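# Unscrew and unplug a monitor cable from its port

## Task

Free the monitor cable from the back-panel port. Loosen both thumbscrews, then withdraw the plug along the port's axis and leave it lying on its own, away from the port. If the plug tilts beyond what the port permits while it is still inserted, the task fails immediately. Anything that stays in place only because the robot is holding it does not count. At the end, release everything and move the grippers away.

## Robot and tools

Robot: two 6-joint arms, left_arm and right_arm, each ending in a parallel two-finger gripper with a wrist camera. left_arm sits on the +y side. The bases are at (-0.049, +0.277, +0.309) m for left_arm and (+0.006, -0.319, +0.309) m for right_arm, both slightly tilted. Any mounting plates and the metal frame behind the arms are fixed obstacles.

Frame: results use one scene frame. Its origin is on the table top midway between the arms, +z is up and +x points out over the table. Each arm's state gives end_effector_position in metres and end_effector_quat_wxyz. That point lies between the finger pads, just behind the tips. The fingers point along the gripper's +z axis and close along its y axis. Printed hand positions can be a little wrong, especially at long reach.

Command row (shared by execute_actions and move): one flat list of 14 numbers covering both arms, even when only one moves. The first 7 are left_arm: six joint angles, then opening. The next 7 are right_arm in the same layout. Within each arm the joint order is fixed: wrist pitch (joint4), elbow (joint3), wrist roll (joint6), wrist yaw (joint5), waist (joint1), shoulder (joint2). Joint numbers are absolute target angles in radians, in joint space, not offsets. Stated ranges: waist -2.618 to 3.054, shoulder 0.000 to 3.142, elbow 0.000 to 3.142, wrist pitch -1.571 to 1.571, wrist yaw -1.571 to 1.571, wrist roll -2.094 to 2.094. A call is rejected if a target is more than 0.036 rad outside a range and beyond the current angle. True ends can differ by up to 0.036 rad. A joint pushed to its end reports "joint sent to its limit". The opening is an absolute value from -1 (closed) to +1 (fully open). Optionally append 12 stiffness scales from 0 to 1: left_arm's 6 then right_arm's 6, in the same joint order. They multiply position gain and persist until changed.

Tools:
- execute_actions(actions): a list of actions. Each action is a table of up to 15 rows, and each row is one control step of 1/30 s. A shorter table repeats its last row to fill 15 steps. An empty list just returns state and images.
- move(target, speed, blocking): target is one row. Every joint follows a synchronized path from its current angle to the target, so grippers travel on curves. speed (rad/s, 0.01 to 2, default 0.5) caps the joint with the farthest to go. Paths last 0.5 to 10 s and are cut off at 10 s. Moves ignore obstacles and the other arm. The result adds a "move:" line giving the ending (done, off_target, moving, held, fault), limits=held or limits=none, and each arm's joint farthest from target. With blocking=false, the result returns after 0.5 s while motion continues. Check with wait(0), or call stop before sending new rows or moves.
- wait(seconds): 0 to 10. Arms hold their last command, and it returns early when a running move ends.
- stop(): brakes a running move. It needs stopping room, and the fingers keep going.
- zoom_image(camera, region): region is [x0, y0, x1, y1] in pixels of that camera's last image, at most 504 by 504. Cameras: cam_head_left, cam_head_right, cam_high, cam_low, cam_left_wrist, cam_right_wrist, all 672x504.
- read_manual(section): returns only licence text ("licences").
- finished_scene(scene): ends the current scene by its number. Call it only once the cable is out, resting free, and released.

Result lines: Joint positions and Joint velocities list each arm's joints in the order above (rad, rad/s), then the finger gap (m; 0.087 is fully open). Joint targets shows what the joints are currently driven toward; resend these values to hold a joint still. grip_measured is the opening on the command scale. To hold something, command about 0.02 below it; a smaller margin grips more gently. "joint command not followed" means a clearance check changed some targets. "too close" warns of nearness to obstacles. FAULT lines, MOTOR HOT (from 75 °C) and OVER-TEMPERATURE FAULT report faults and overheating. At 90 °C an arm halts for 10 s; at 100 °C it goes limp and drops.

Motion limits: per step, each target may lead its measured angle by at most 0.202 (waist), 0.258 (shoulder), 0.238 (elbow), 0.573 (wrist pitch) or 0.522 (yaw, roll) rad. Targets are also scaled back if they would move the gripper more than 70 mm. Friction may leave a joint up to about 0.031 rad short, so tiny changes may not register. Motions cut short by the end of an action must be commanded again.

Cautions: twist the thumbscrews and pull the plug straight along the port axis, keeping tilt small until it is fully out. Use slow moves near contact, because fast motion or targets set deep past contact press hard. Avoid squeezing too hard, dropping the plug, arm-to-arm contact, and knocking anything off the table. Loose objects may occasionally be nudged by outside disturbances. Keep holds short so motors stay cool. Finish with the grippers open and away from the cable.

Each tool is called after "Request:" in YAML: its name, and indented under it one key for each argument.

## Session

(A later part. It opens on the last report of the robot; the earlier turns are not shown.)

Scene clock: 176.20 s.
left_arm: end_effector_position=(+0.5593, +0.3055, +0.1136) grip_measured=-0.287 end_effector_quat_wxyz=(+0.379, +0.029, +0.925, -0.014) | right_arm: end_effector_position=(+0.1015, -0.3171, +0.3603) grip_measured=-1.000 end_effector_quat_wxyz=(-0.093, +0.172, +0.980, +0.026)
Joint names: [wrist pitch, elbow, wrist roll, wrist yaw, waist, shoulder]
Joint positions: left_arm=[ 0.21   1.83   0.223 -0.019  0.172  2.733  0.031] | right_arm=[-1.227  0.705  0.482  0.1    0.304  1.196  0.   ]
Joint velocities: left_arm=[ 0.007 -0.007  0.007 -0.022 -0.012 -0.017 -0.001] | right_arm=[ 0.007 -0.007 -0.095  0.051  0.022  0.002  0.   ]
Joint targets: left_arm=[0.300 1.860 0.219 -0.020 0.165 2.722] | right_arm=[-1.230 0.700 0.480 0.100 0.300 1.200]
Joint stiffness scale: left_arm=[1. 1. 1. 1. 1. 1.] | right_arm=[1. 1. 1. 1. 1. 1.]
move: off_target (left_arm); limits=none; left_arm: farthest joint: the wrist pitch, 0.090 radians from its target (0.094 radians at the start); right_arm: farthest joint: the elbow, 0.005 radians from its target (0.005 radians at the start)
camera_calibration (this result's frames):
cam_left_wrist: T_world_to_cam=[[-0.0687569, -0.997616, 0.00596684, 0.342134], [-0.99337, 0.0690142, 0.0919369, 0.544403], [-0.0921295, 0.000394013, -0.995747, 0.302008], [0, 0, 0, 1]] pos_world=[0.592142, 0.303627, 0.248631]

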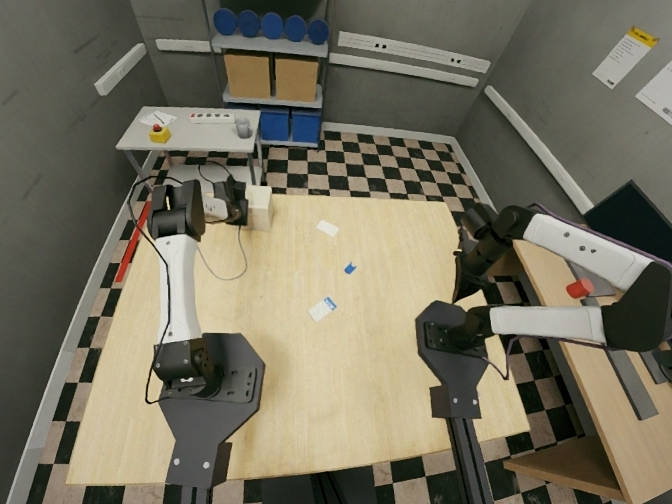

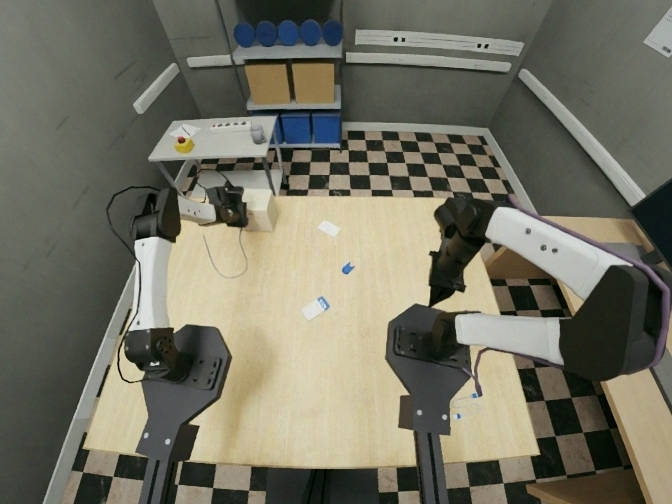

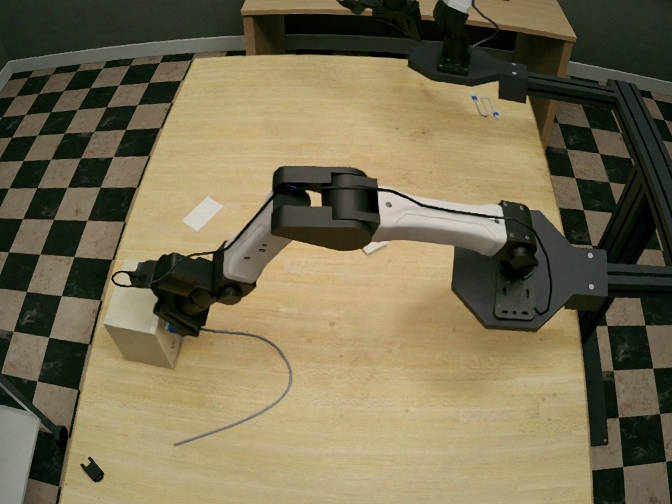

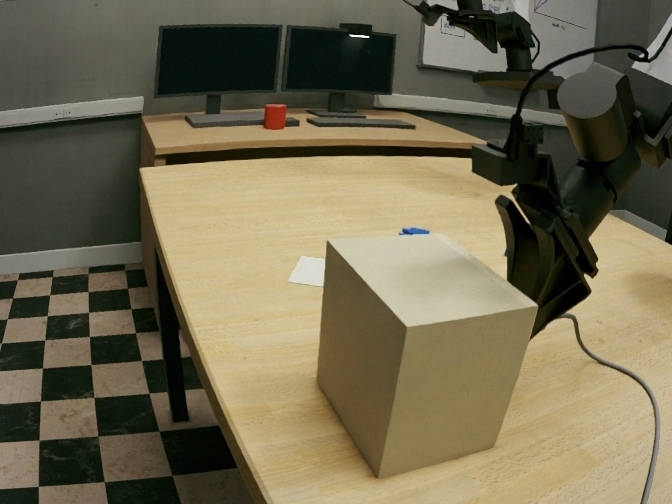

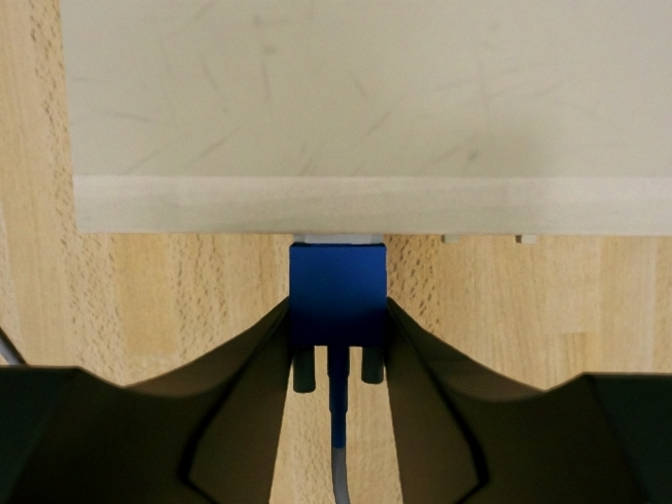

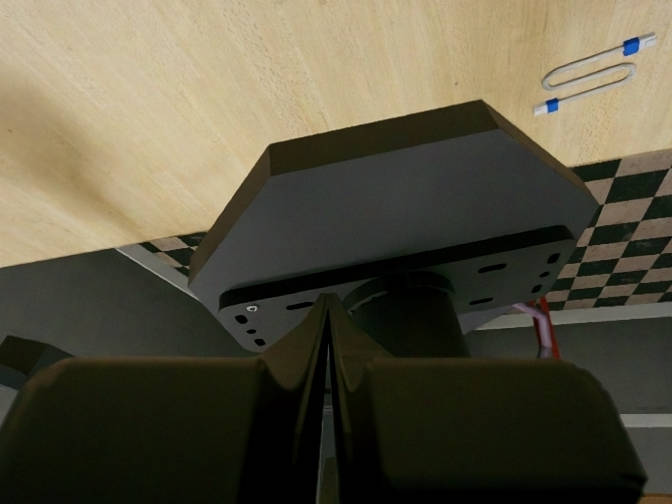

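Request:
execute_actions:
  actions:
    - [[0.21,1.83,0.223,-0.02,0.17,2.735,-0.35,-1.23,0.7,0.48,0.1,0.3,1.2,-1],[0.21,1.83,0.223,-0.02,0.17,2.735,-0.35,-1.23,0.7,0.48,0.1,0.3,1.2,-1],[0.21,1.83,0.223,-0.02,0.17,2.735,-0.35,-1.23,0.7,0.48,0.1,0.3,1.2,-1],[0.21,1.83,0.223,-0.02,0.17,2.735,0.2,-1.23,0.7,0.48,0.1,0.3,1.2,-1]]

Request:
move:
  target: [0.327,1.652,0.225,-0.02,0.18,2.668,0.2,-1.23,0.7,0.48,0.1,0.3,1.2,-1]
  speed: 0.3

Request:
move:
  target: [0.456,1.634,0.416,-0.311,0.084,2.742,0.1,-1.23,0.7,0.48,0.1,0.3,1.2,-1]
  speed: 0.4

Scene clock: 180.03 s.
left_arm: end_effector_position=(+0.5586, +0.3053, +0.1132) grip_measured=+0.200 end_effector_quat_wxyz=(+0.378, +0.030, +0.925, -0.014) | right_arm: end_effector_position=(+0.1015, -0.3171, +0.3603) grip_measured=-1.000 end_effector_quat_wxyz=(-0.093, +0.172, +0.980, +0.026)
Joint names: [wrist pitch, elbow, wrist roll, wrist yaw, waist, shoulder]
Joint positions: left_arm=[ 0.207  1.83   0.223 -0.019  0.172  2.733  0.052] | right_arm=[-1.227  0.705  0.482  0.1    0.304  1.196  0.   ]
Joint velocities: left_arm=[ 0.051  0.007 -0.11   0.037  0.007 -0.002  0.   ] | right_arm=[-0.007 -0.002 -0.051 -0.066 -0.012 -0.007  0.   ]
Joint targets: left_arm=[0.210 1.830 0.223 -0.020 0.170 2.735] | right_arm=[-1.230 0.700 0.480 0.100 0.300 1.200]
Joint stiffness scale: left_arm=[1. 1. 1. 1. 1. 1.] | right_arm=[1. 1. 1. 1. 1. 1.]
camera_calibration (this result's frames):
cam_left_wrist: T_world_to_cam=[[-0.0693238, -0.997573, 0.00647643, 0.342192], [-0.993014, 0.0696254, 0.0952656, 0.542996], [-0.0954854, 0.000172983, -0.995431, 0.303366], [0, 0, 0, 1]] pos_world=[0.591891, 0.303503, 0.248035]

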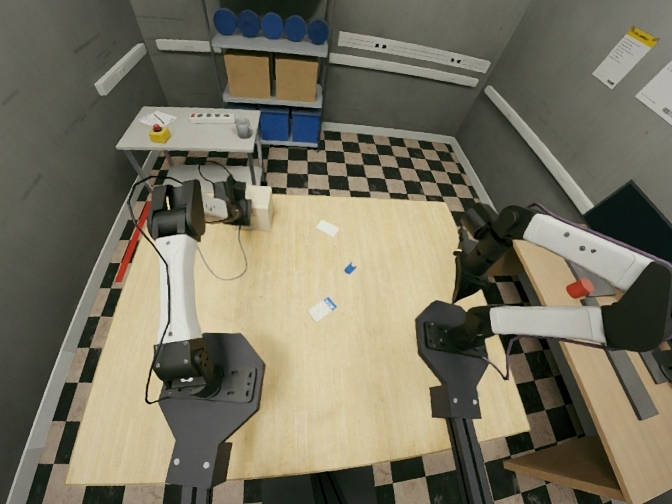

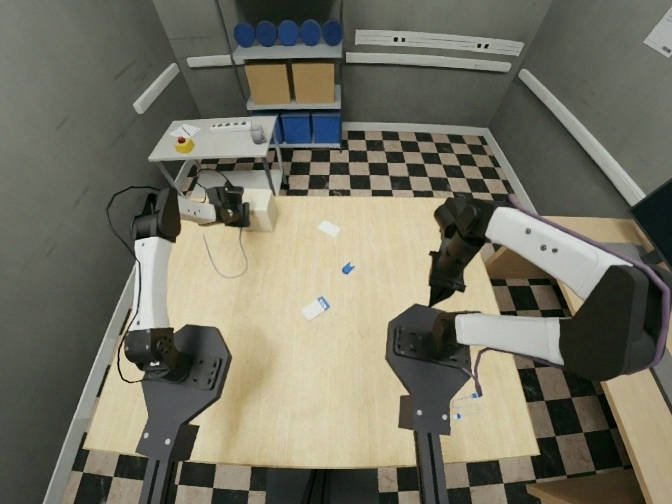

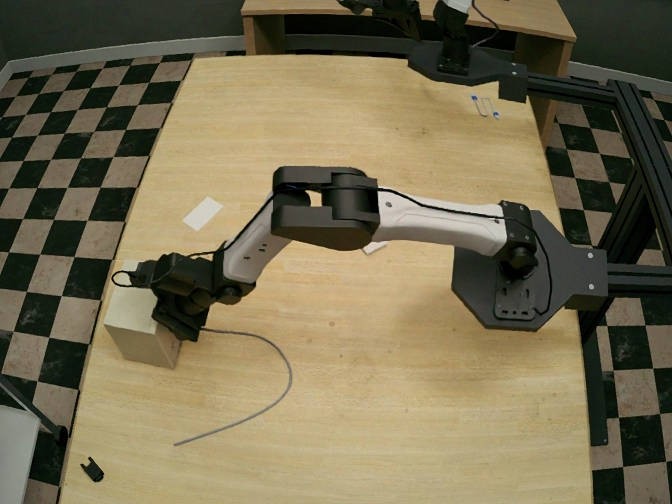

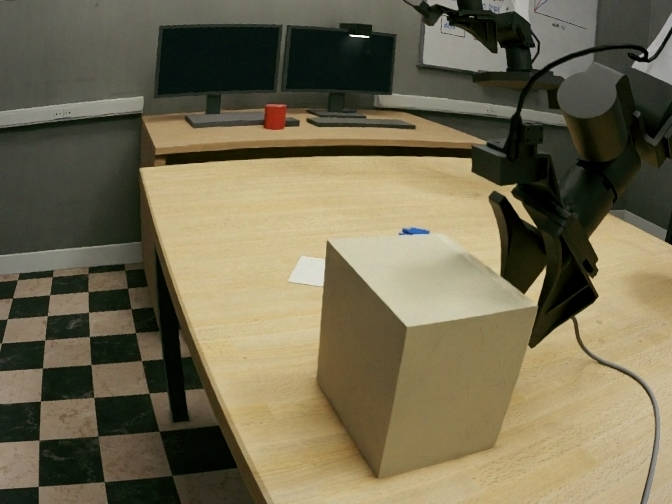

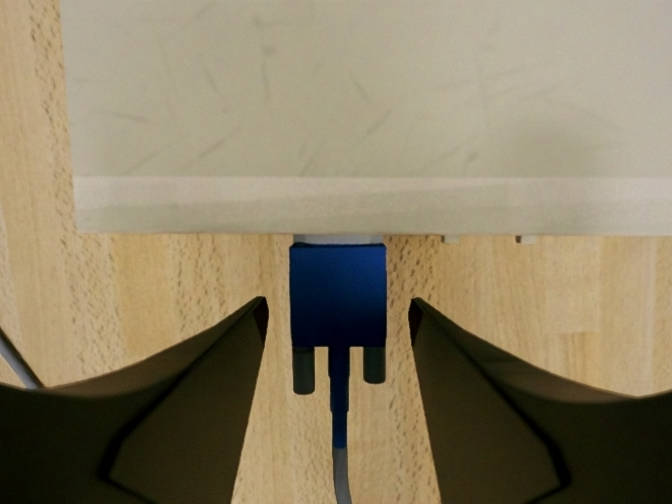

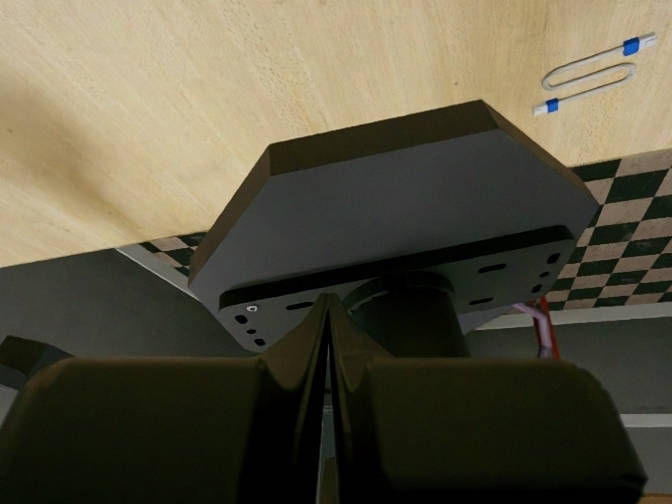

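Scene clock: 181.27 s.
left_arm: end_effector_position=(+0.5373, +0.3033, +0.1114) grip_measured=+0.200 end_effector_quat_wxyz=(+0.383, +0.029, +0.923, -0.013) | right_arm: end_effector_position=(+0.1015, -0.3171, +0.3603) grip_measured=-1.000 end_effector_quat_wxyz=(-0.093, +0.172, +0.980, +0.026)
Joint names: [wrist pitch, elbow, wrist roll, wrist yaw, waist, shoulder]
Joint positions: left_arm=[ 0.321  1.671  0.223 -0.019  0.172  2.677  0.052] | right_arm=[-1.227  0.705  0.482  0.1    0.304  1.196  0.   ]
Joint velocities: left_arm=[ 0.007 -0.002 -0.007 -0.037  0.002 -0.022  0.   ] | right_arm=[-0.037 -0.017  0.007 -0.051 -0.012 -0.017  0.   ]
Joint targets: left_arm=[0.327 1.652 0.225 -0.020 0.180 2.668] | right_arm=[-1.230 0.700 0.480 0.100 0.300 1.200]
Joint stiffness scale: left_arm=[1. 1. 1. 1. 1. 1.] | right_arm=[1. 1. 1. 1. 1. 1.]
move: done; limits=none; left_arm: farthest joint: the elbow, 0.019 radians from its target (0.178 radians at the start); right_arm: farthest joint: the elbow, 0.005 radians from its target (0.005 radians at the start)
camera_calibration (this result's frames):
cam_left_wrist: T_world_to_cam=[[-0.0674274, -0.997713, 0.00478519, 0.33788], [-0.994157, 0.0675907, 0.0841647, 0.524616], [-0.0842956, 0.000917771, -0.99644, 0.293451], [0, 0, 0, 1]] pos_world=[0.569069, 0.301379, 0.246636]

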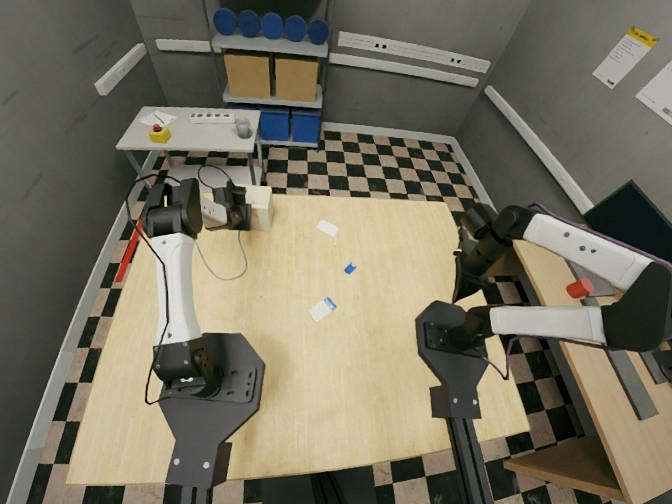

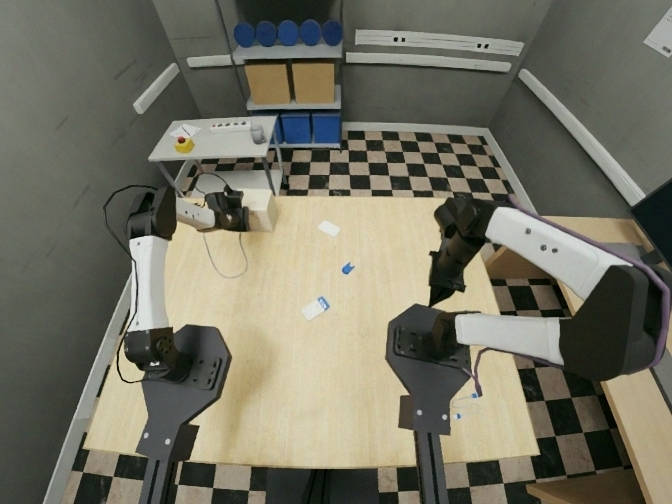

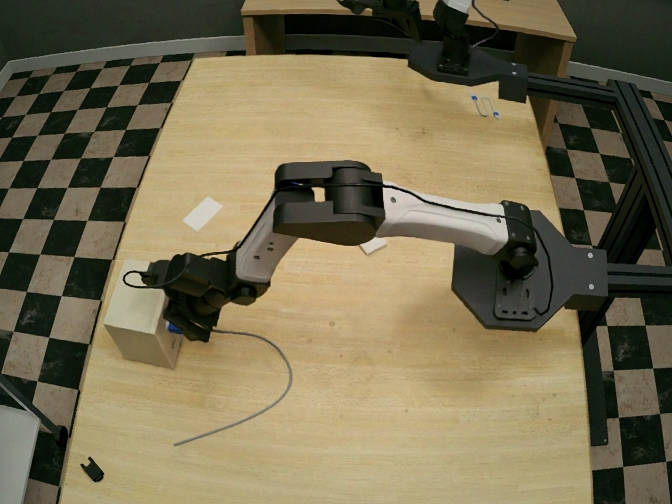

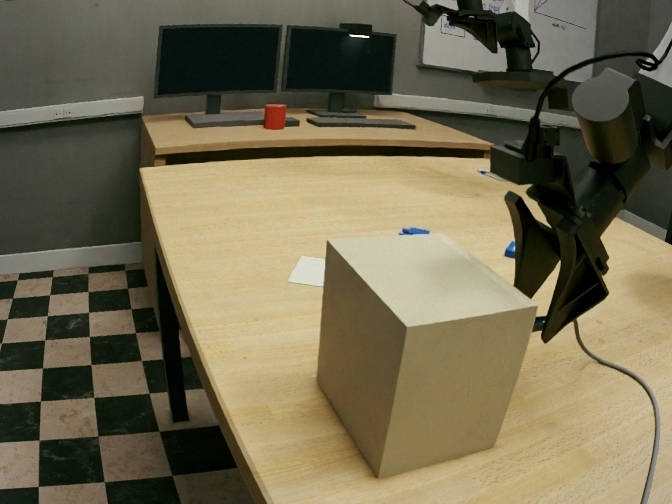

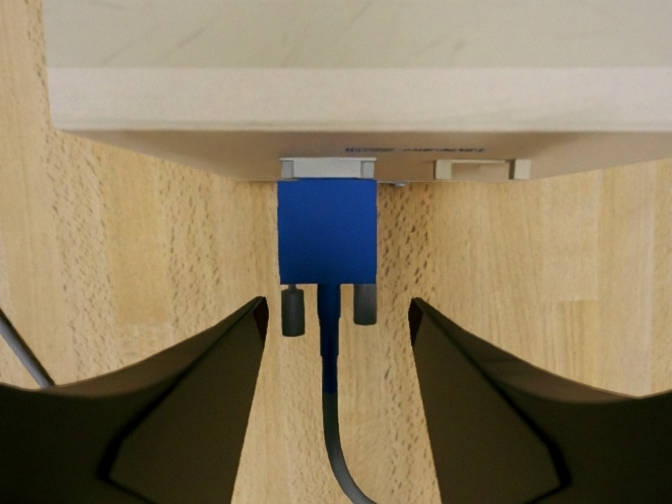

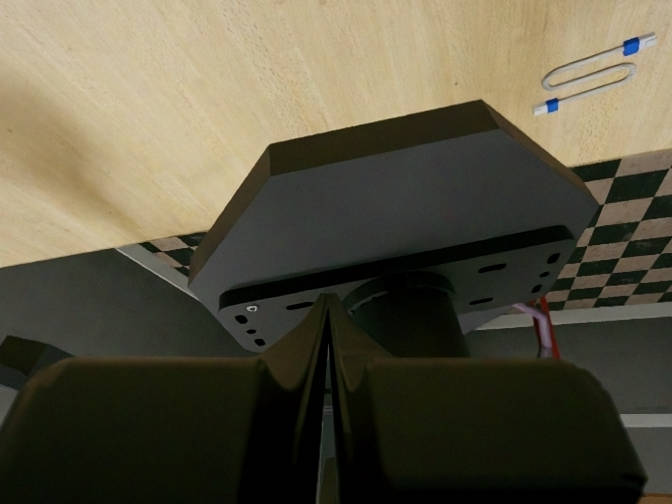

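Scene clock: 182.77 s.
left_arm: end_effector_position=(+0.5356, +0.3073, +0.1067) grip_measured=+0.100 end_effector_quat_wxyz=(+0.382, +0.090, +0.910, +0.134) | right_arm: end_effector_position=(+0.1015, -0.3171, +0.3603) grip_measured=-1.000 end_effector_quat_wxyz=(-0.093, +0.172, +0.980, +0.026)
Joint names: [wrist pitch, elbow, wrist roll, wrist yaw, waist, shoulder]
Joint positions: left_arm=[ 0.45   1.651  0.409 -0.299  0.089  2.726  0.048] | right_arm=[-1.227  0.705  0.482  0.1    0.304  1.196  0.   ]
Joint velocities: left_arm=[-0.037  0.002  0.007 -0.037  0.002 -0.002 -0.002] | right_arm=[-0.066 -0.017  0.007  0.007 -0.012  0.002  0.   ]
Joint targets: left_arm=[0.456 1.634 0.416 -0.311 0.084 2.742] | right_arm=[-1.230 0.700 0.480 0.100 0.300 1.200]
Joint stiffness scale: left_arm=[1. 1. 1. 1. 1. 1.] | right_arm=[1. 1. 1. 1. 1. 1.]
move: done; limits=none; left_arm: farthest joint: the elbow, 0.017 radians from its target (0.037 radians at the start); right_arm: farthest joint: the elbow, 0.005 radians from its target (0.005 radians at the start)
camera_calibration (this result's frames):
cam_left_wrist: T_world_to_cam=[[-0.0651458, -0.948733, -0.309292, 0.359068], [-0.995668, 0.0411923, 0.0833615, 0.53207], [-0.0663474, 0.313383, -0.947306, 0.177711], [0, 0, 0, 1]] pos_world=[0.564947, 0.263051, 0.235049]

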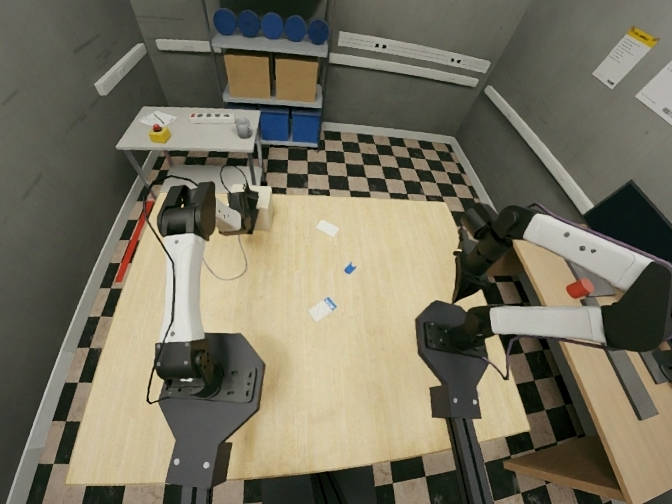

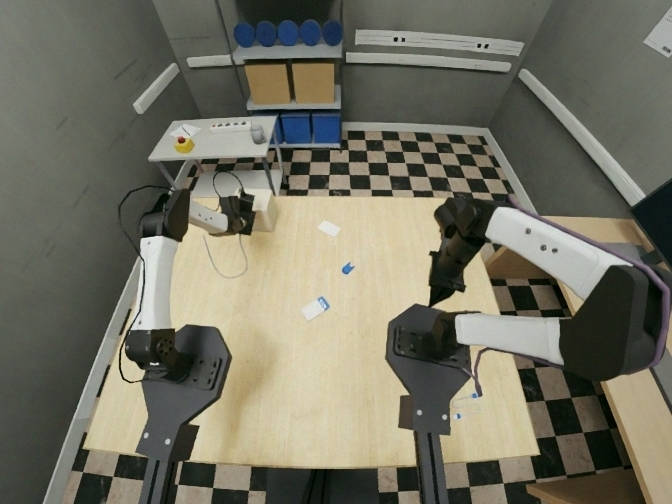

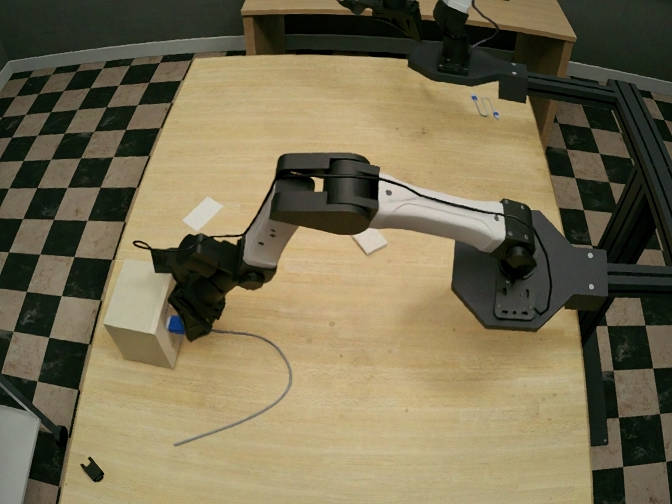

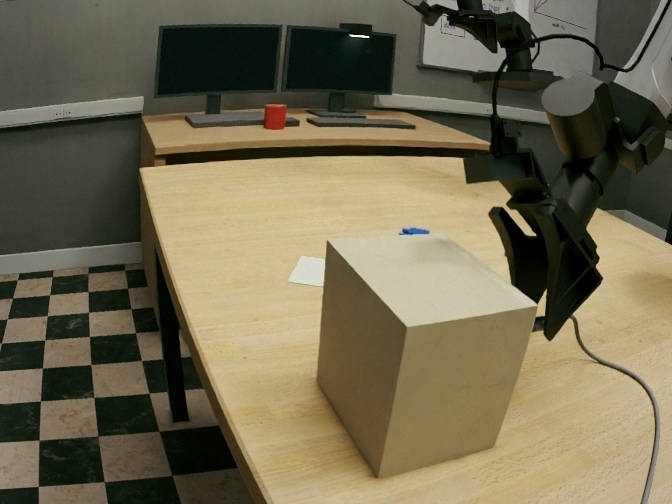

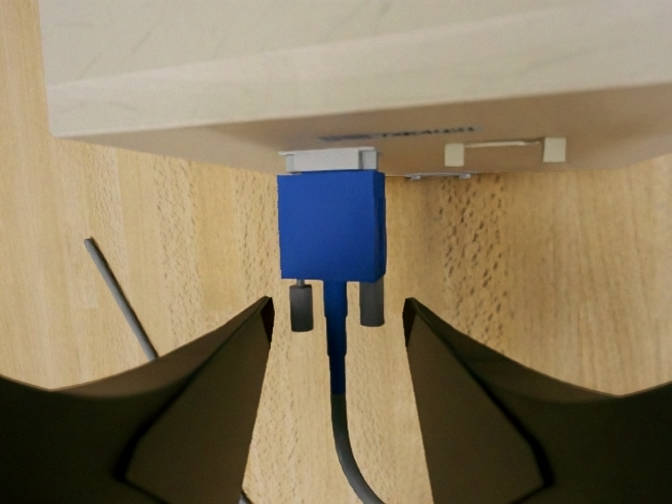

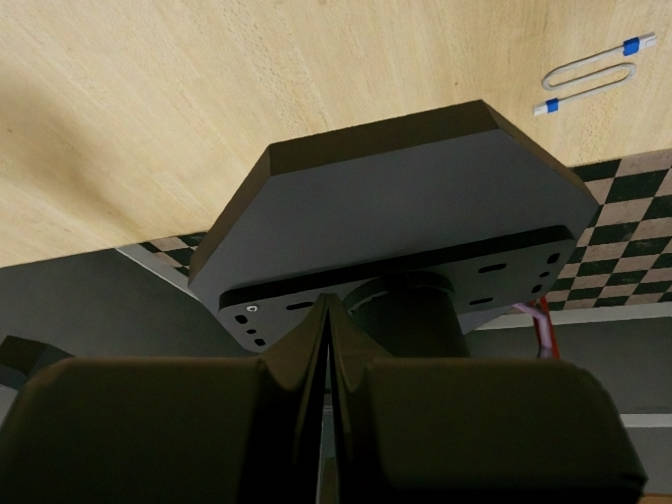

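Request:
execute_actions:
  actions:
    - [[0.468,1.65,0.412,-0.3,0.1,2.73,-0.1,-1.23,0.7,0.48,0.1,0.3,1.2,-1],[0.468,1.65,0.412,-0.3,0.1,2.73,-0.1,-1.23,0.7,0.48,0.1,0.3,1.2,-1],[0.468,1.65,0.412,-0.3,0.1,2.73,-0.1,-1.23,0.7,0.48,0.1,0.3,1.2,-1],[0.468,1.65,0.412,-0.3,0.1,2.73,-0.1,-1.23,0.7,0.48,0.1,0.3,1.2,-1],[0.468,1.65,0.412,-0.3,0.1,2.73,-0.1,-1.23,0.7,0.48,0.1,0.3,1.2,-1],[0.468,1.65,0.412,-0.3,0.1,2.73,-0.1,-1.23,0.7,0.48,0.1,0.3,1.2,-1],[0.468,1.65,0.412,-0.3,0.1,2.73,-0.2,-1.23,0.7,0.48,0.1,0.3,1.2,-1],[0.468,1.65,0.412,-0.3,0.1,2.73,-0.24,-1.23,0.7,0.48,0.1,0.3,1.2,-1],[0.468,1.65,0.412,-0.3,0.1,2.73,-0.27,-1.23,0.7,0.48,0.1,0.3,1.2,-1],[0.468,1.65,0.412,-0.3,0.1,2.73,-0.3,-1.23,0.7,0.48,0.1,0.3,1.2,-1],[0.468,1.65,0.412,-0.3,0.1,2.73,-0.34,-1.23,0.7,0.48,0.1,0.3,1.2,-1],[0.468,1.66,0.412,-0.3,0.1,2.725,-0.4,-1.23,0.7,0.48,0.1,0.3,1.2,-1]]

Request:
execute_actions:
  actions:
    - [[0.445,1.668,0.39,-0.277,0.103,2.717,-0.4,-1.23,0.7,0.48,0.1,0.3,1.2,-1],[0.432,1.668,0.374,-0.254,0.109,2.711,-0.4,-1.23,0.7,0.48,0.1,0.3,1.2,-1],[0.42,1.668,0.358,-0.231,0.116,2.705,-0.4,-1.23,0.7,0.48,0.1,0.3,1.2,-1],[0.408,1.668,0.342,-0.208,0.122,2.699,-0.4,-1.23,0.7,0.48,0.1,0.3,1.2,-1],[0.396,1.668,0.326,-0.185,0.129,2.693,-0.4,-1.23,0.7,0.48,0.1,0.3,1.2,-1],[0.385,1.669,0.31,-0.162,0.135,2.688,-0.4,-1.23,0.7,0.48,0.1,0.3,1.2,-1],[0.374,1.67,0.295,-0.139,0.142,2.684,-0.4,-1.23,0.7,0.48,0.1,0.3,1.2,-1],[0.363,1.671,0.279,-0.116,0.149,2.68,-0.4,-1.23,0.7,0.48,0.1,0.3,1.2,-1],[0.352,1.673,0.264,-0.093,0.156,2.676,-0.4,-1.23,0.7,0.48,0.1,0.3,1.2,-1],[0.341,1.675,0.249,-0.07,0.163,2.672,-0.4,-1.23,0.7,0.48,0.1,0.3,1.2,-1],[0.331,1.677,0.234,-0.046,0.17,2.669,-0.4,-1.23,0.7,0.48,0.1,0.3,1.2,-1],[0.321,1.68,0.219,-0.023,0.177,2.667,-0.4,-1.23,0.7,0.48,0.1,0.3,1.2,-1],[0.312,1.683,0.205,0.001,0.185,2.666,-0.4,-1.23,0.7,0.48,0.1,0.3,1.2,-1]]

Request:
wait:
  seconds: 0.2

Scene clock: 184.40 s.
left_arm: end_effector_position=(+0.5375, +0.3077, +0.1083) grip_measured=-0.337 end_effector_quat_wxyz=(+0.386, +0.089, +0.908, +0.135) | right_arm: end_effector_position=(+0.1015, -0.3171, +0.3603) grip_measured=-1.000 end_effector_quat_wxyz=(-0.093, +0.172, +0.980, +0.026)
Joint names: [wrist pitch, elbow, wrist roll, wrist yaw, waist, shoulder]
Joint positions: left_arm=[ 0.461  1.651  0.411 -0.3    0.089  2.726  0.029] | right_arm=[-1.227  0.705  0.482  0.1    0.304  1.196  0.   ]
Joint velocities: left_arm=[-0.022 -0.002 -0.007 -0.051  0.012  0.022  0.001] | right_arm=[-0.051  0.002 -0.066  0.022  0.017 -0.012  0.   ]
Joint targets: left_arm=[0.468 1.660 0.412 -0.300 0.100 2.725] | right_arm=[-1.230 0.700 0.480 0.100 0.300 1.200]
Joint stiffness scale: left_arm=[1. 1. 1. 1. 1. 1.] | right_arm=[1. 1. 1. 1. 1. 1.]
camera_calibration (this result's frames):
cam_left_wrist: T_world_to_cam=[[-0.0611224, -0.948293, -0.311456, 0.35805], [-0.996498, 0.0401395, 0.0733469, 0.535713], [-0.0570526, 0.314848, -0.947426, 0.173831], [0, 0, 0, 1]] pos_world=[0.56564, 0.263303, 0.236915]

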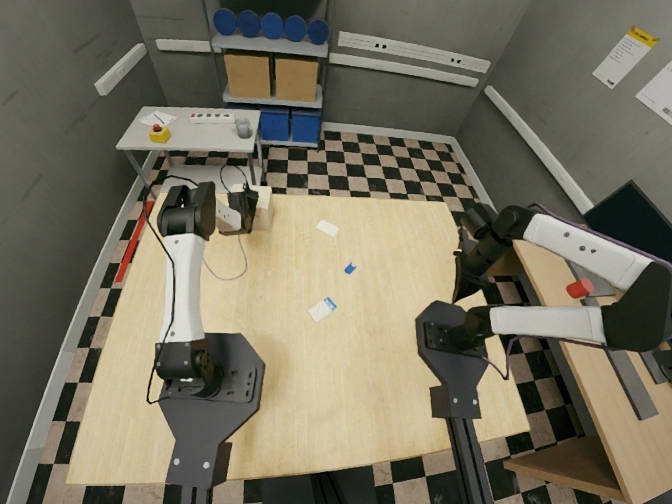

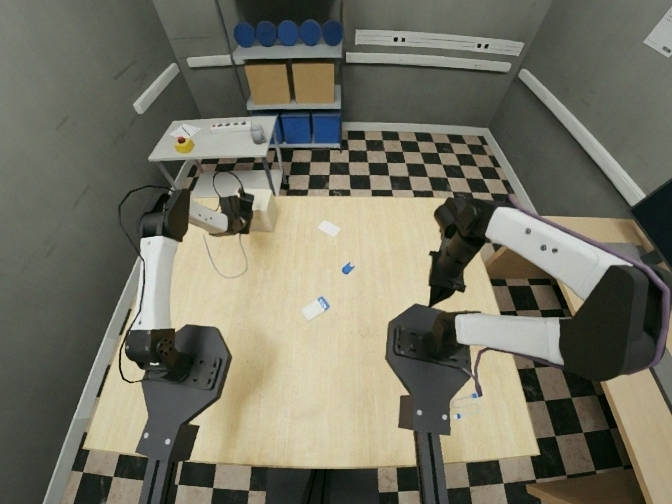

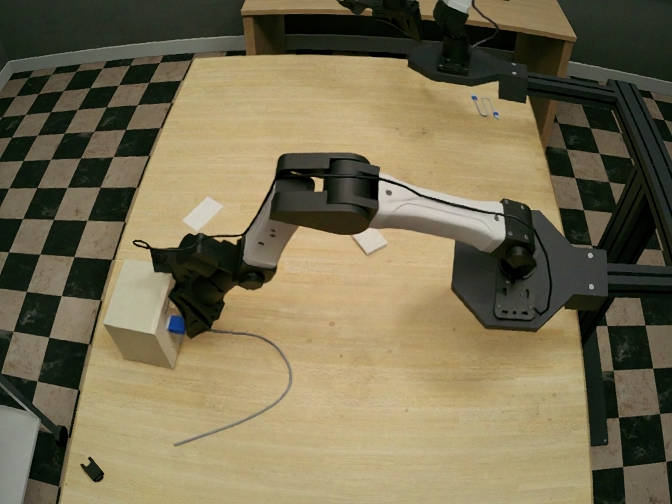

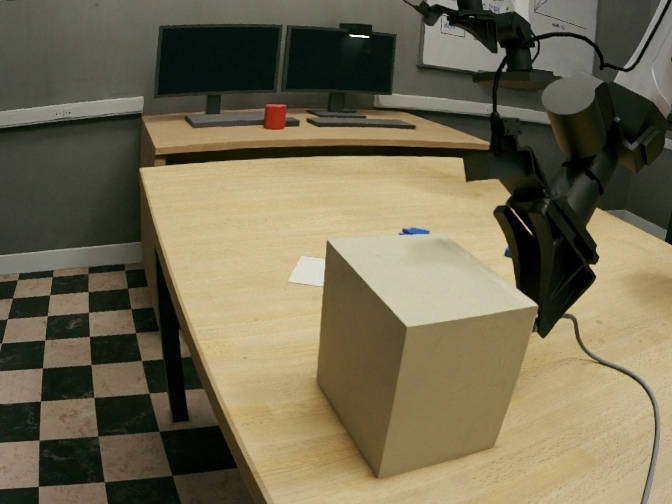

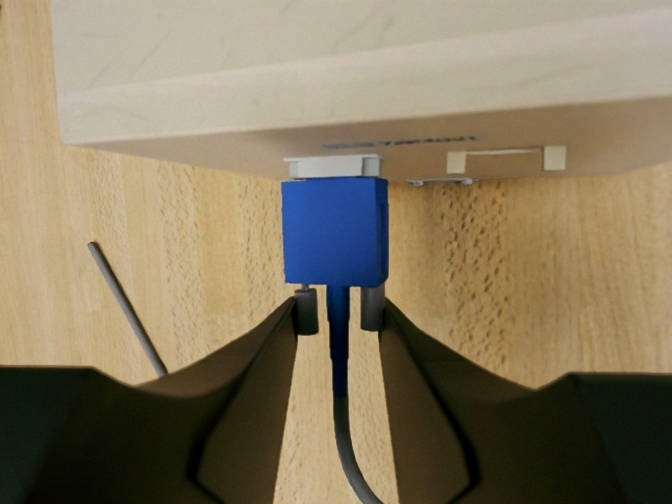

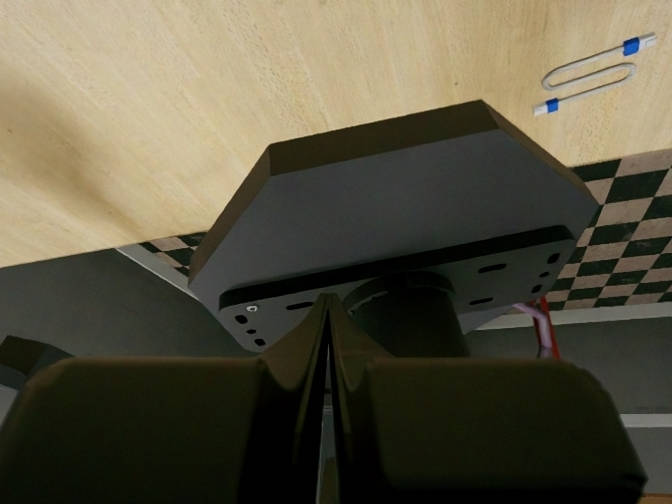

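Scene clock: 184.90 s.
left_arm: end_effector_position=(+0.5377, +0.3071, +0.1077) grip_measured=-0.307 end_effector_quat_wxyz=(+0.386, +0.041, +0.921, +0.011) | right_arm: end_effector_position=(+0.1015, -0.3171, +0.3603) grip_measured=-1.000 end_effector_quat_wxyz=(-0.093, +0.172, +0.980, +0.026)
Joint names: [wrist pitch, elbow, wrist roll, wrist yaw, waist, shoulder]
Joint positions: left_arm=[ 0.353  1.666  0.261 -0.056  0.166  2.689  0.03 ] | right_arm=[-1.227  0.705  0.482  0.1    0.304  1.196  0.   ]
Joint velocities: left_arm=[-0.081  0.037 -0.3    0.418  0.12  -0.007  0.002] | right_arm=[-0.022 -0.007 -0.051 -0.11  -0.012  0.002  0.   ]
Joint targets: left_arm=[0.312 1.683 0.205 0.001 0.185 2.666] | right_arm=[-1.230 0.700 0.480 0.100 0.300 1.200]
Joint stiffness scale: left_arm=[1. 1. 1. 1. 1. 1.] | right_arm=[1. 1. 1. 1. 1. 1.]
camera_calibration (this result's frames):
cam_left_wrist: T_world_to_cam=[[-0.0714809, -0.996215, -0.0494633, 0.349343], [-0.994691, 0.0675156, 0.0776609, 0.526095], [-0.0740274, 0.054752, -0.995752, 0.267714], [0, 0, 0, 1]] pos_world=[0.568092, 0.297843, 0.242999]

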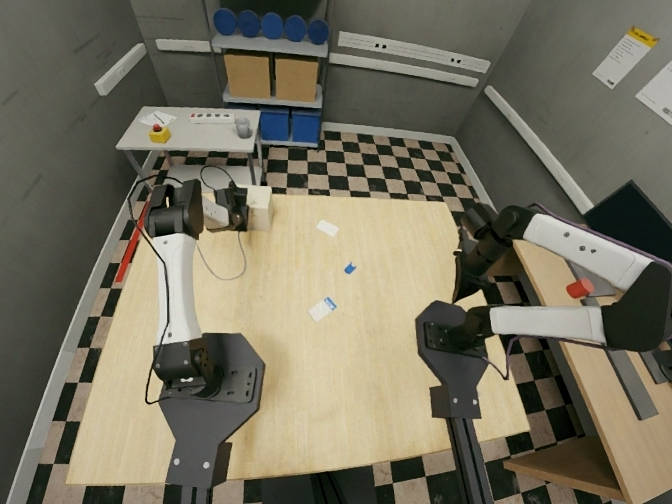

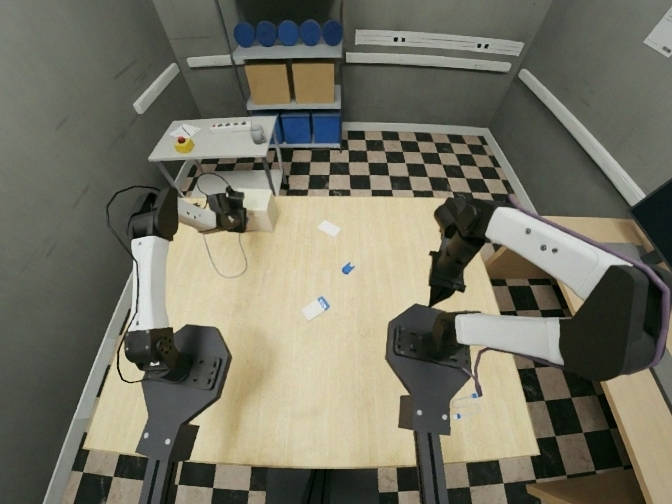

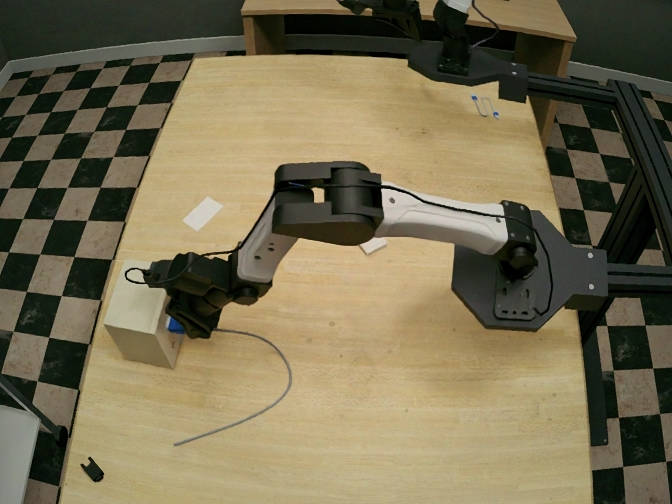

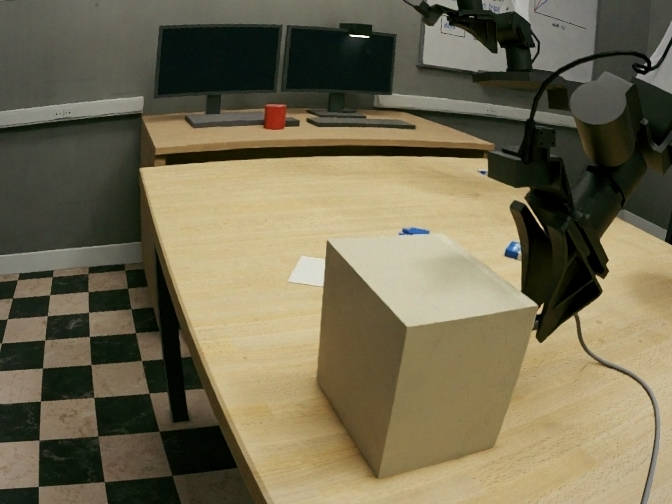

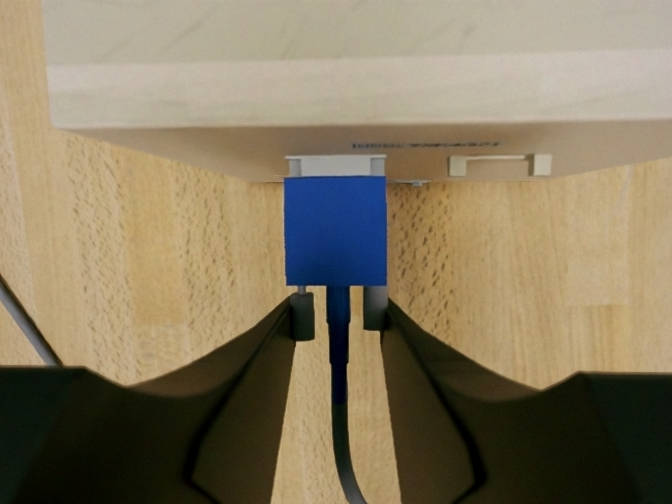

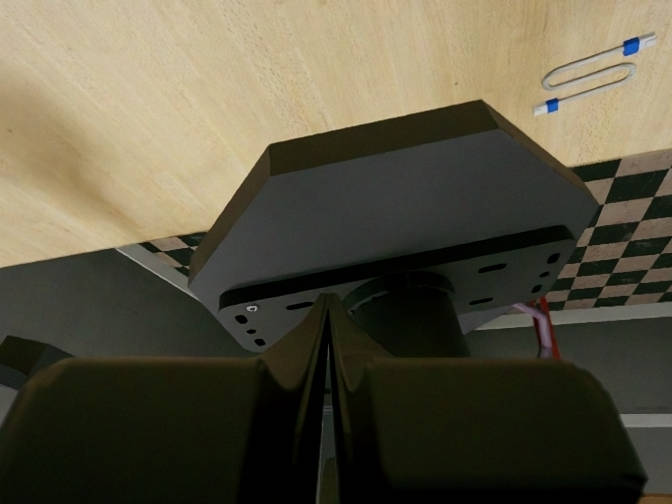

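Scene clock: 185.10 s.
left_arm: end_effector_position=(+0.5377, +0.3065, +0.1074) grip_measured=-0.306 end_effector_quat_wxyz=(+0.387, +0.032, +0.922, -0.006) | right_arm: end_effector_position=(+0.1015, -0.3171, +0.3603) grip_measured=-1.000 end_effector_quat_wxyz=(-0.093, +0.172, +0.980, +0.026)
Joint names: [wrist pitch, elbow, wrist roll, wrist yaw, waist, shoulder]
Joint positions: left_arm=[ 0.345  1.67   0.238 -0.024  0.176  2.689  0.03 ] | right_arm=[-1.227  0.705  0.482  0.1    0.304  1.196  0.   ]
Joint velocities: left_arm=[ 0.007  0.002 -0.095  0.081 -0.002  0.007 -0.001] | right_arm=[-0.037 -0.002 -0.11   0.007  0.002 -0.002  0.   ]
Joint targets: left_arm=[0.312 1.683 0.205 0.001 0.185 2.666] | right_arm=[-1.230 0.700 0.480 0.100 0.300 1.200]
Joint stiffness scale: left_arm=[1. 1. 1. 1. 1. 1.] | right_arm=[1. 1. 1. 1. 1. 1.]
wait: 0.20 s; no rest
camera_calibration (this result's frames):
cam_left_wrist: T_world_to_cam=[[-0.0685954, -0.99758, -0.0113518, 0.343512], [-0.994832, 0.0675437, 0.0758107, 0.526489], [-0.0748605, 0.0164934, -0.997058, 0.279735], [0, 0, 0, 1]] pos_world=[0.568272, 0.302506, 0.242898]

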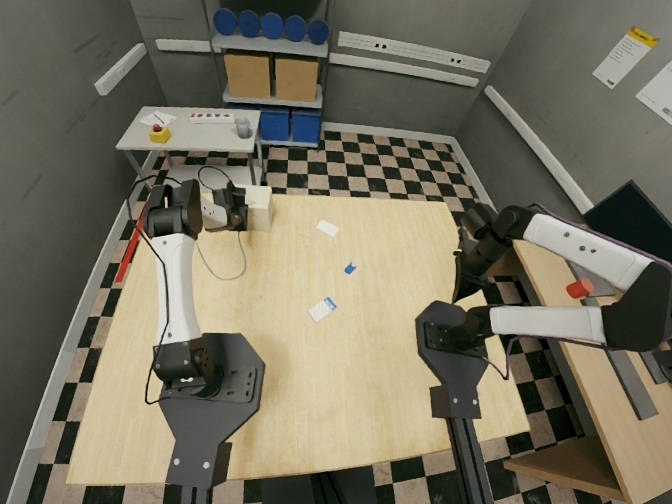

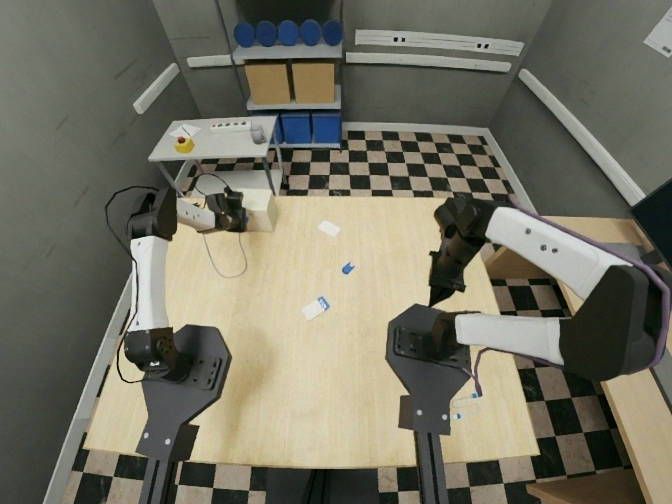

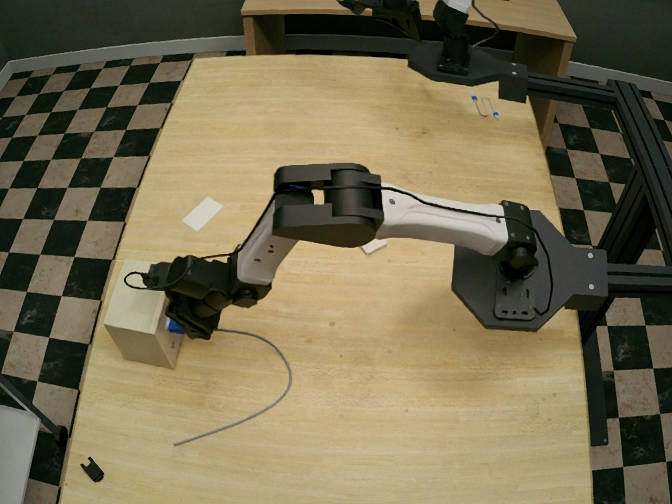

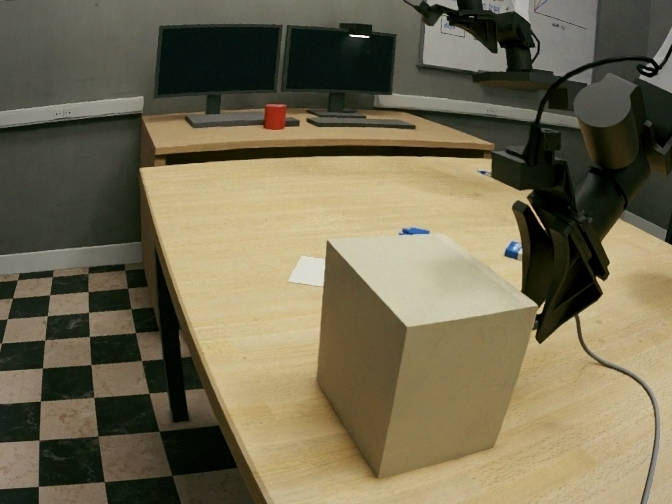

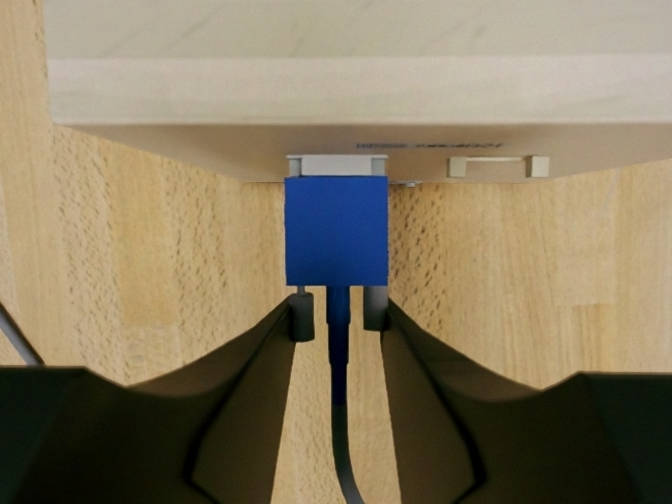

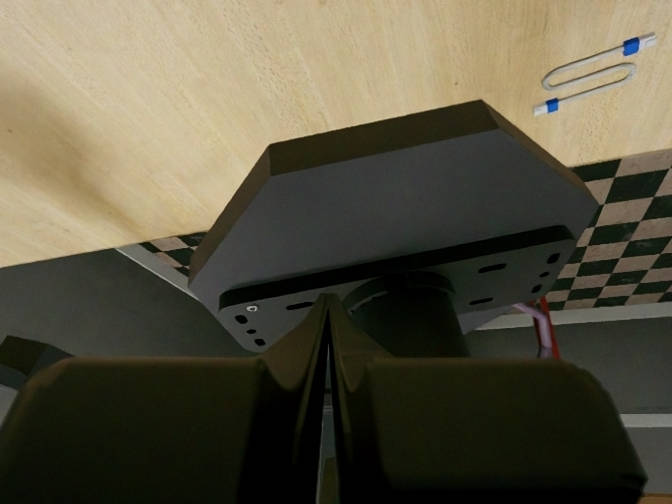

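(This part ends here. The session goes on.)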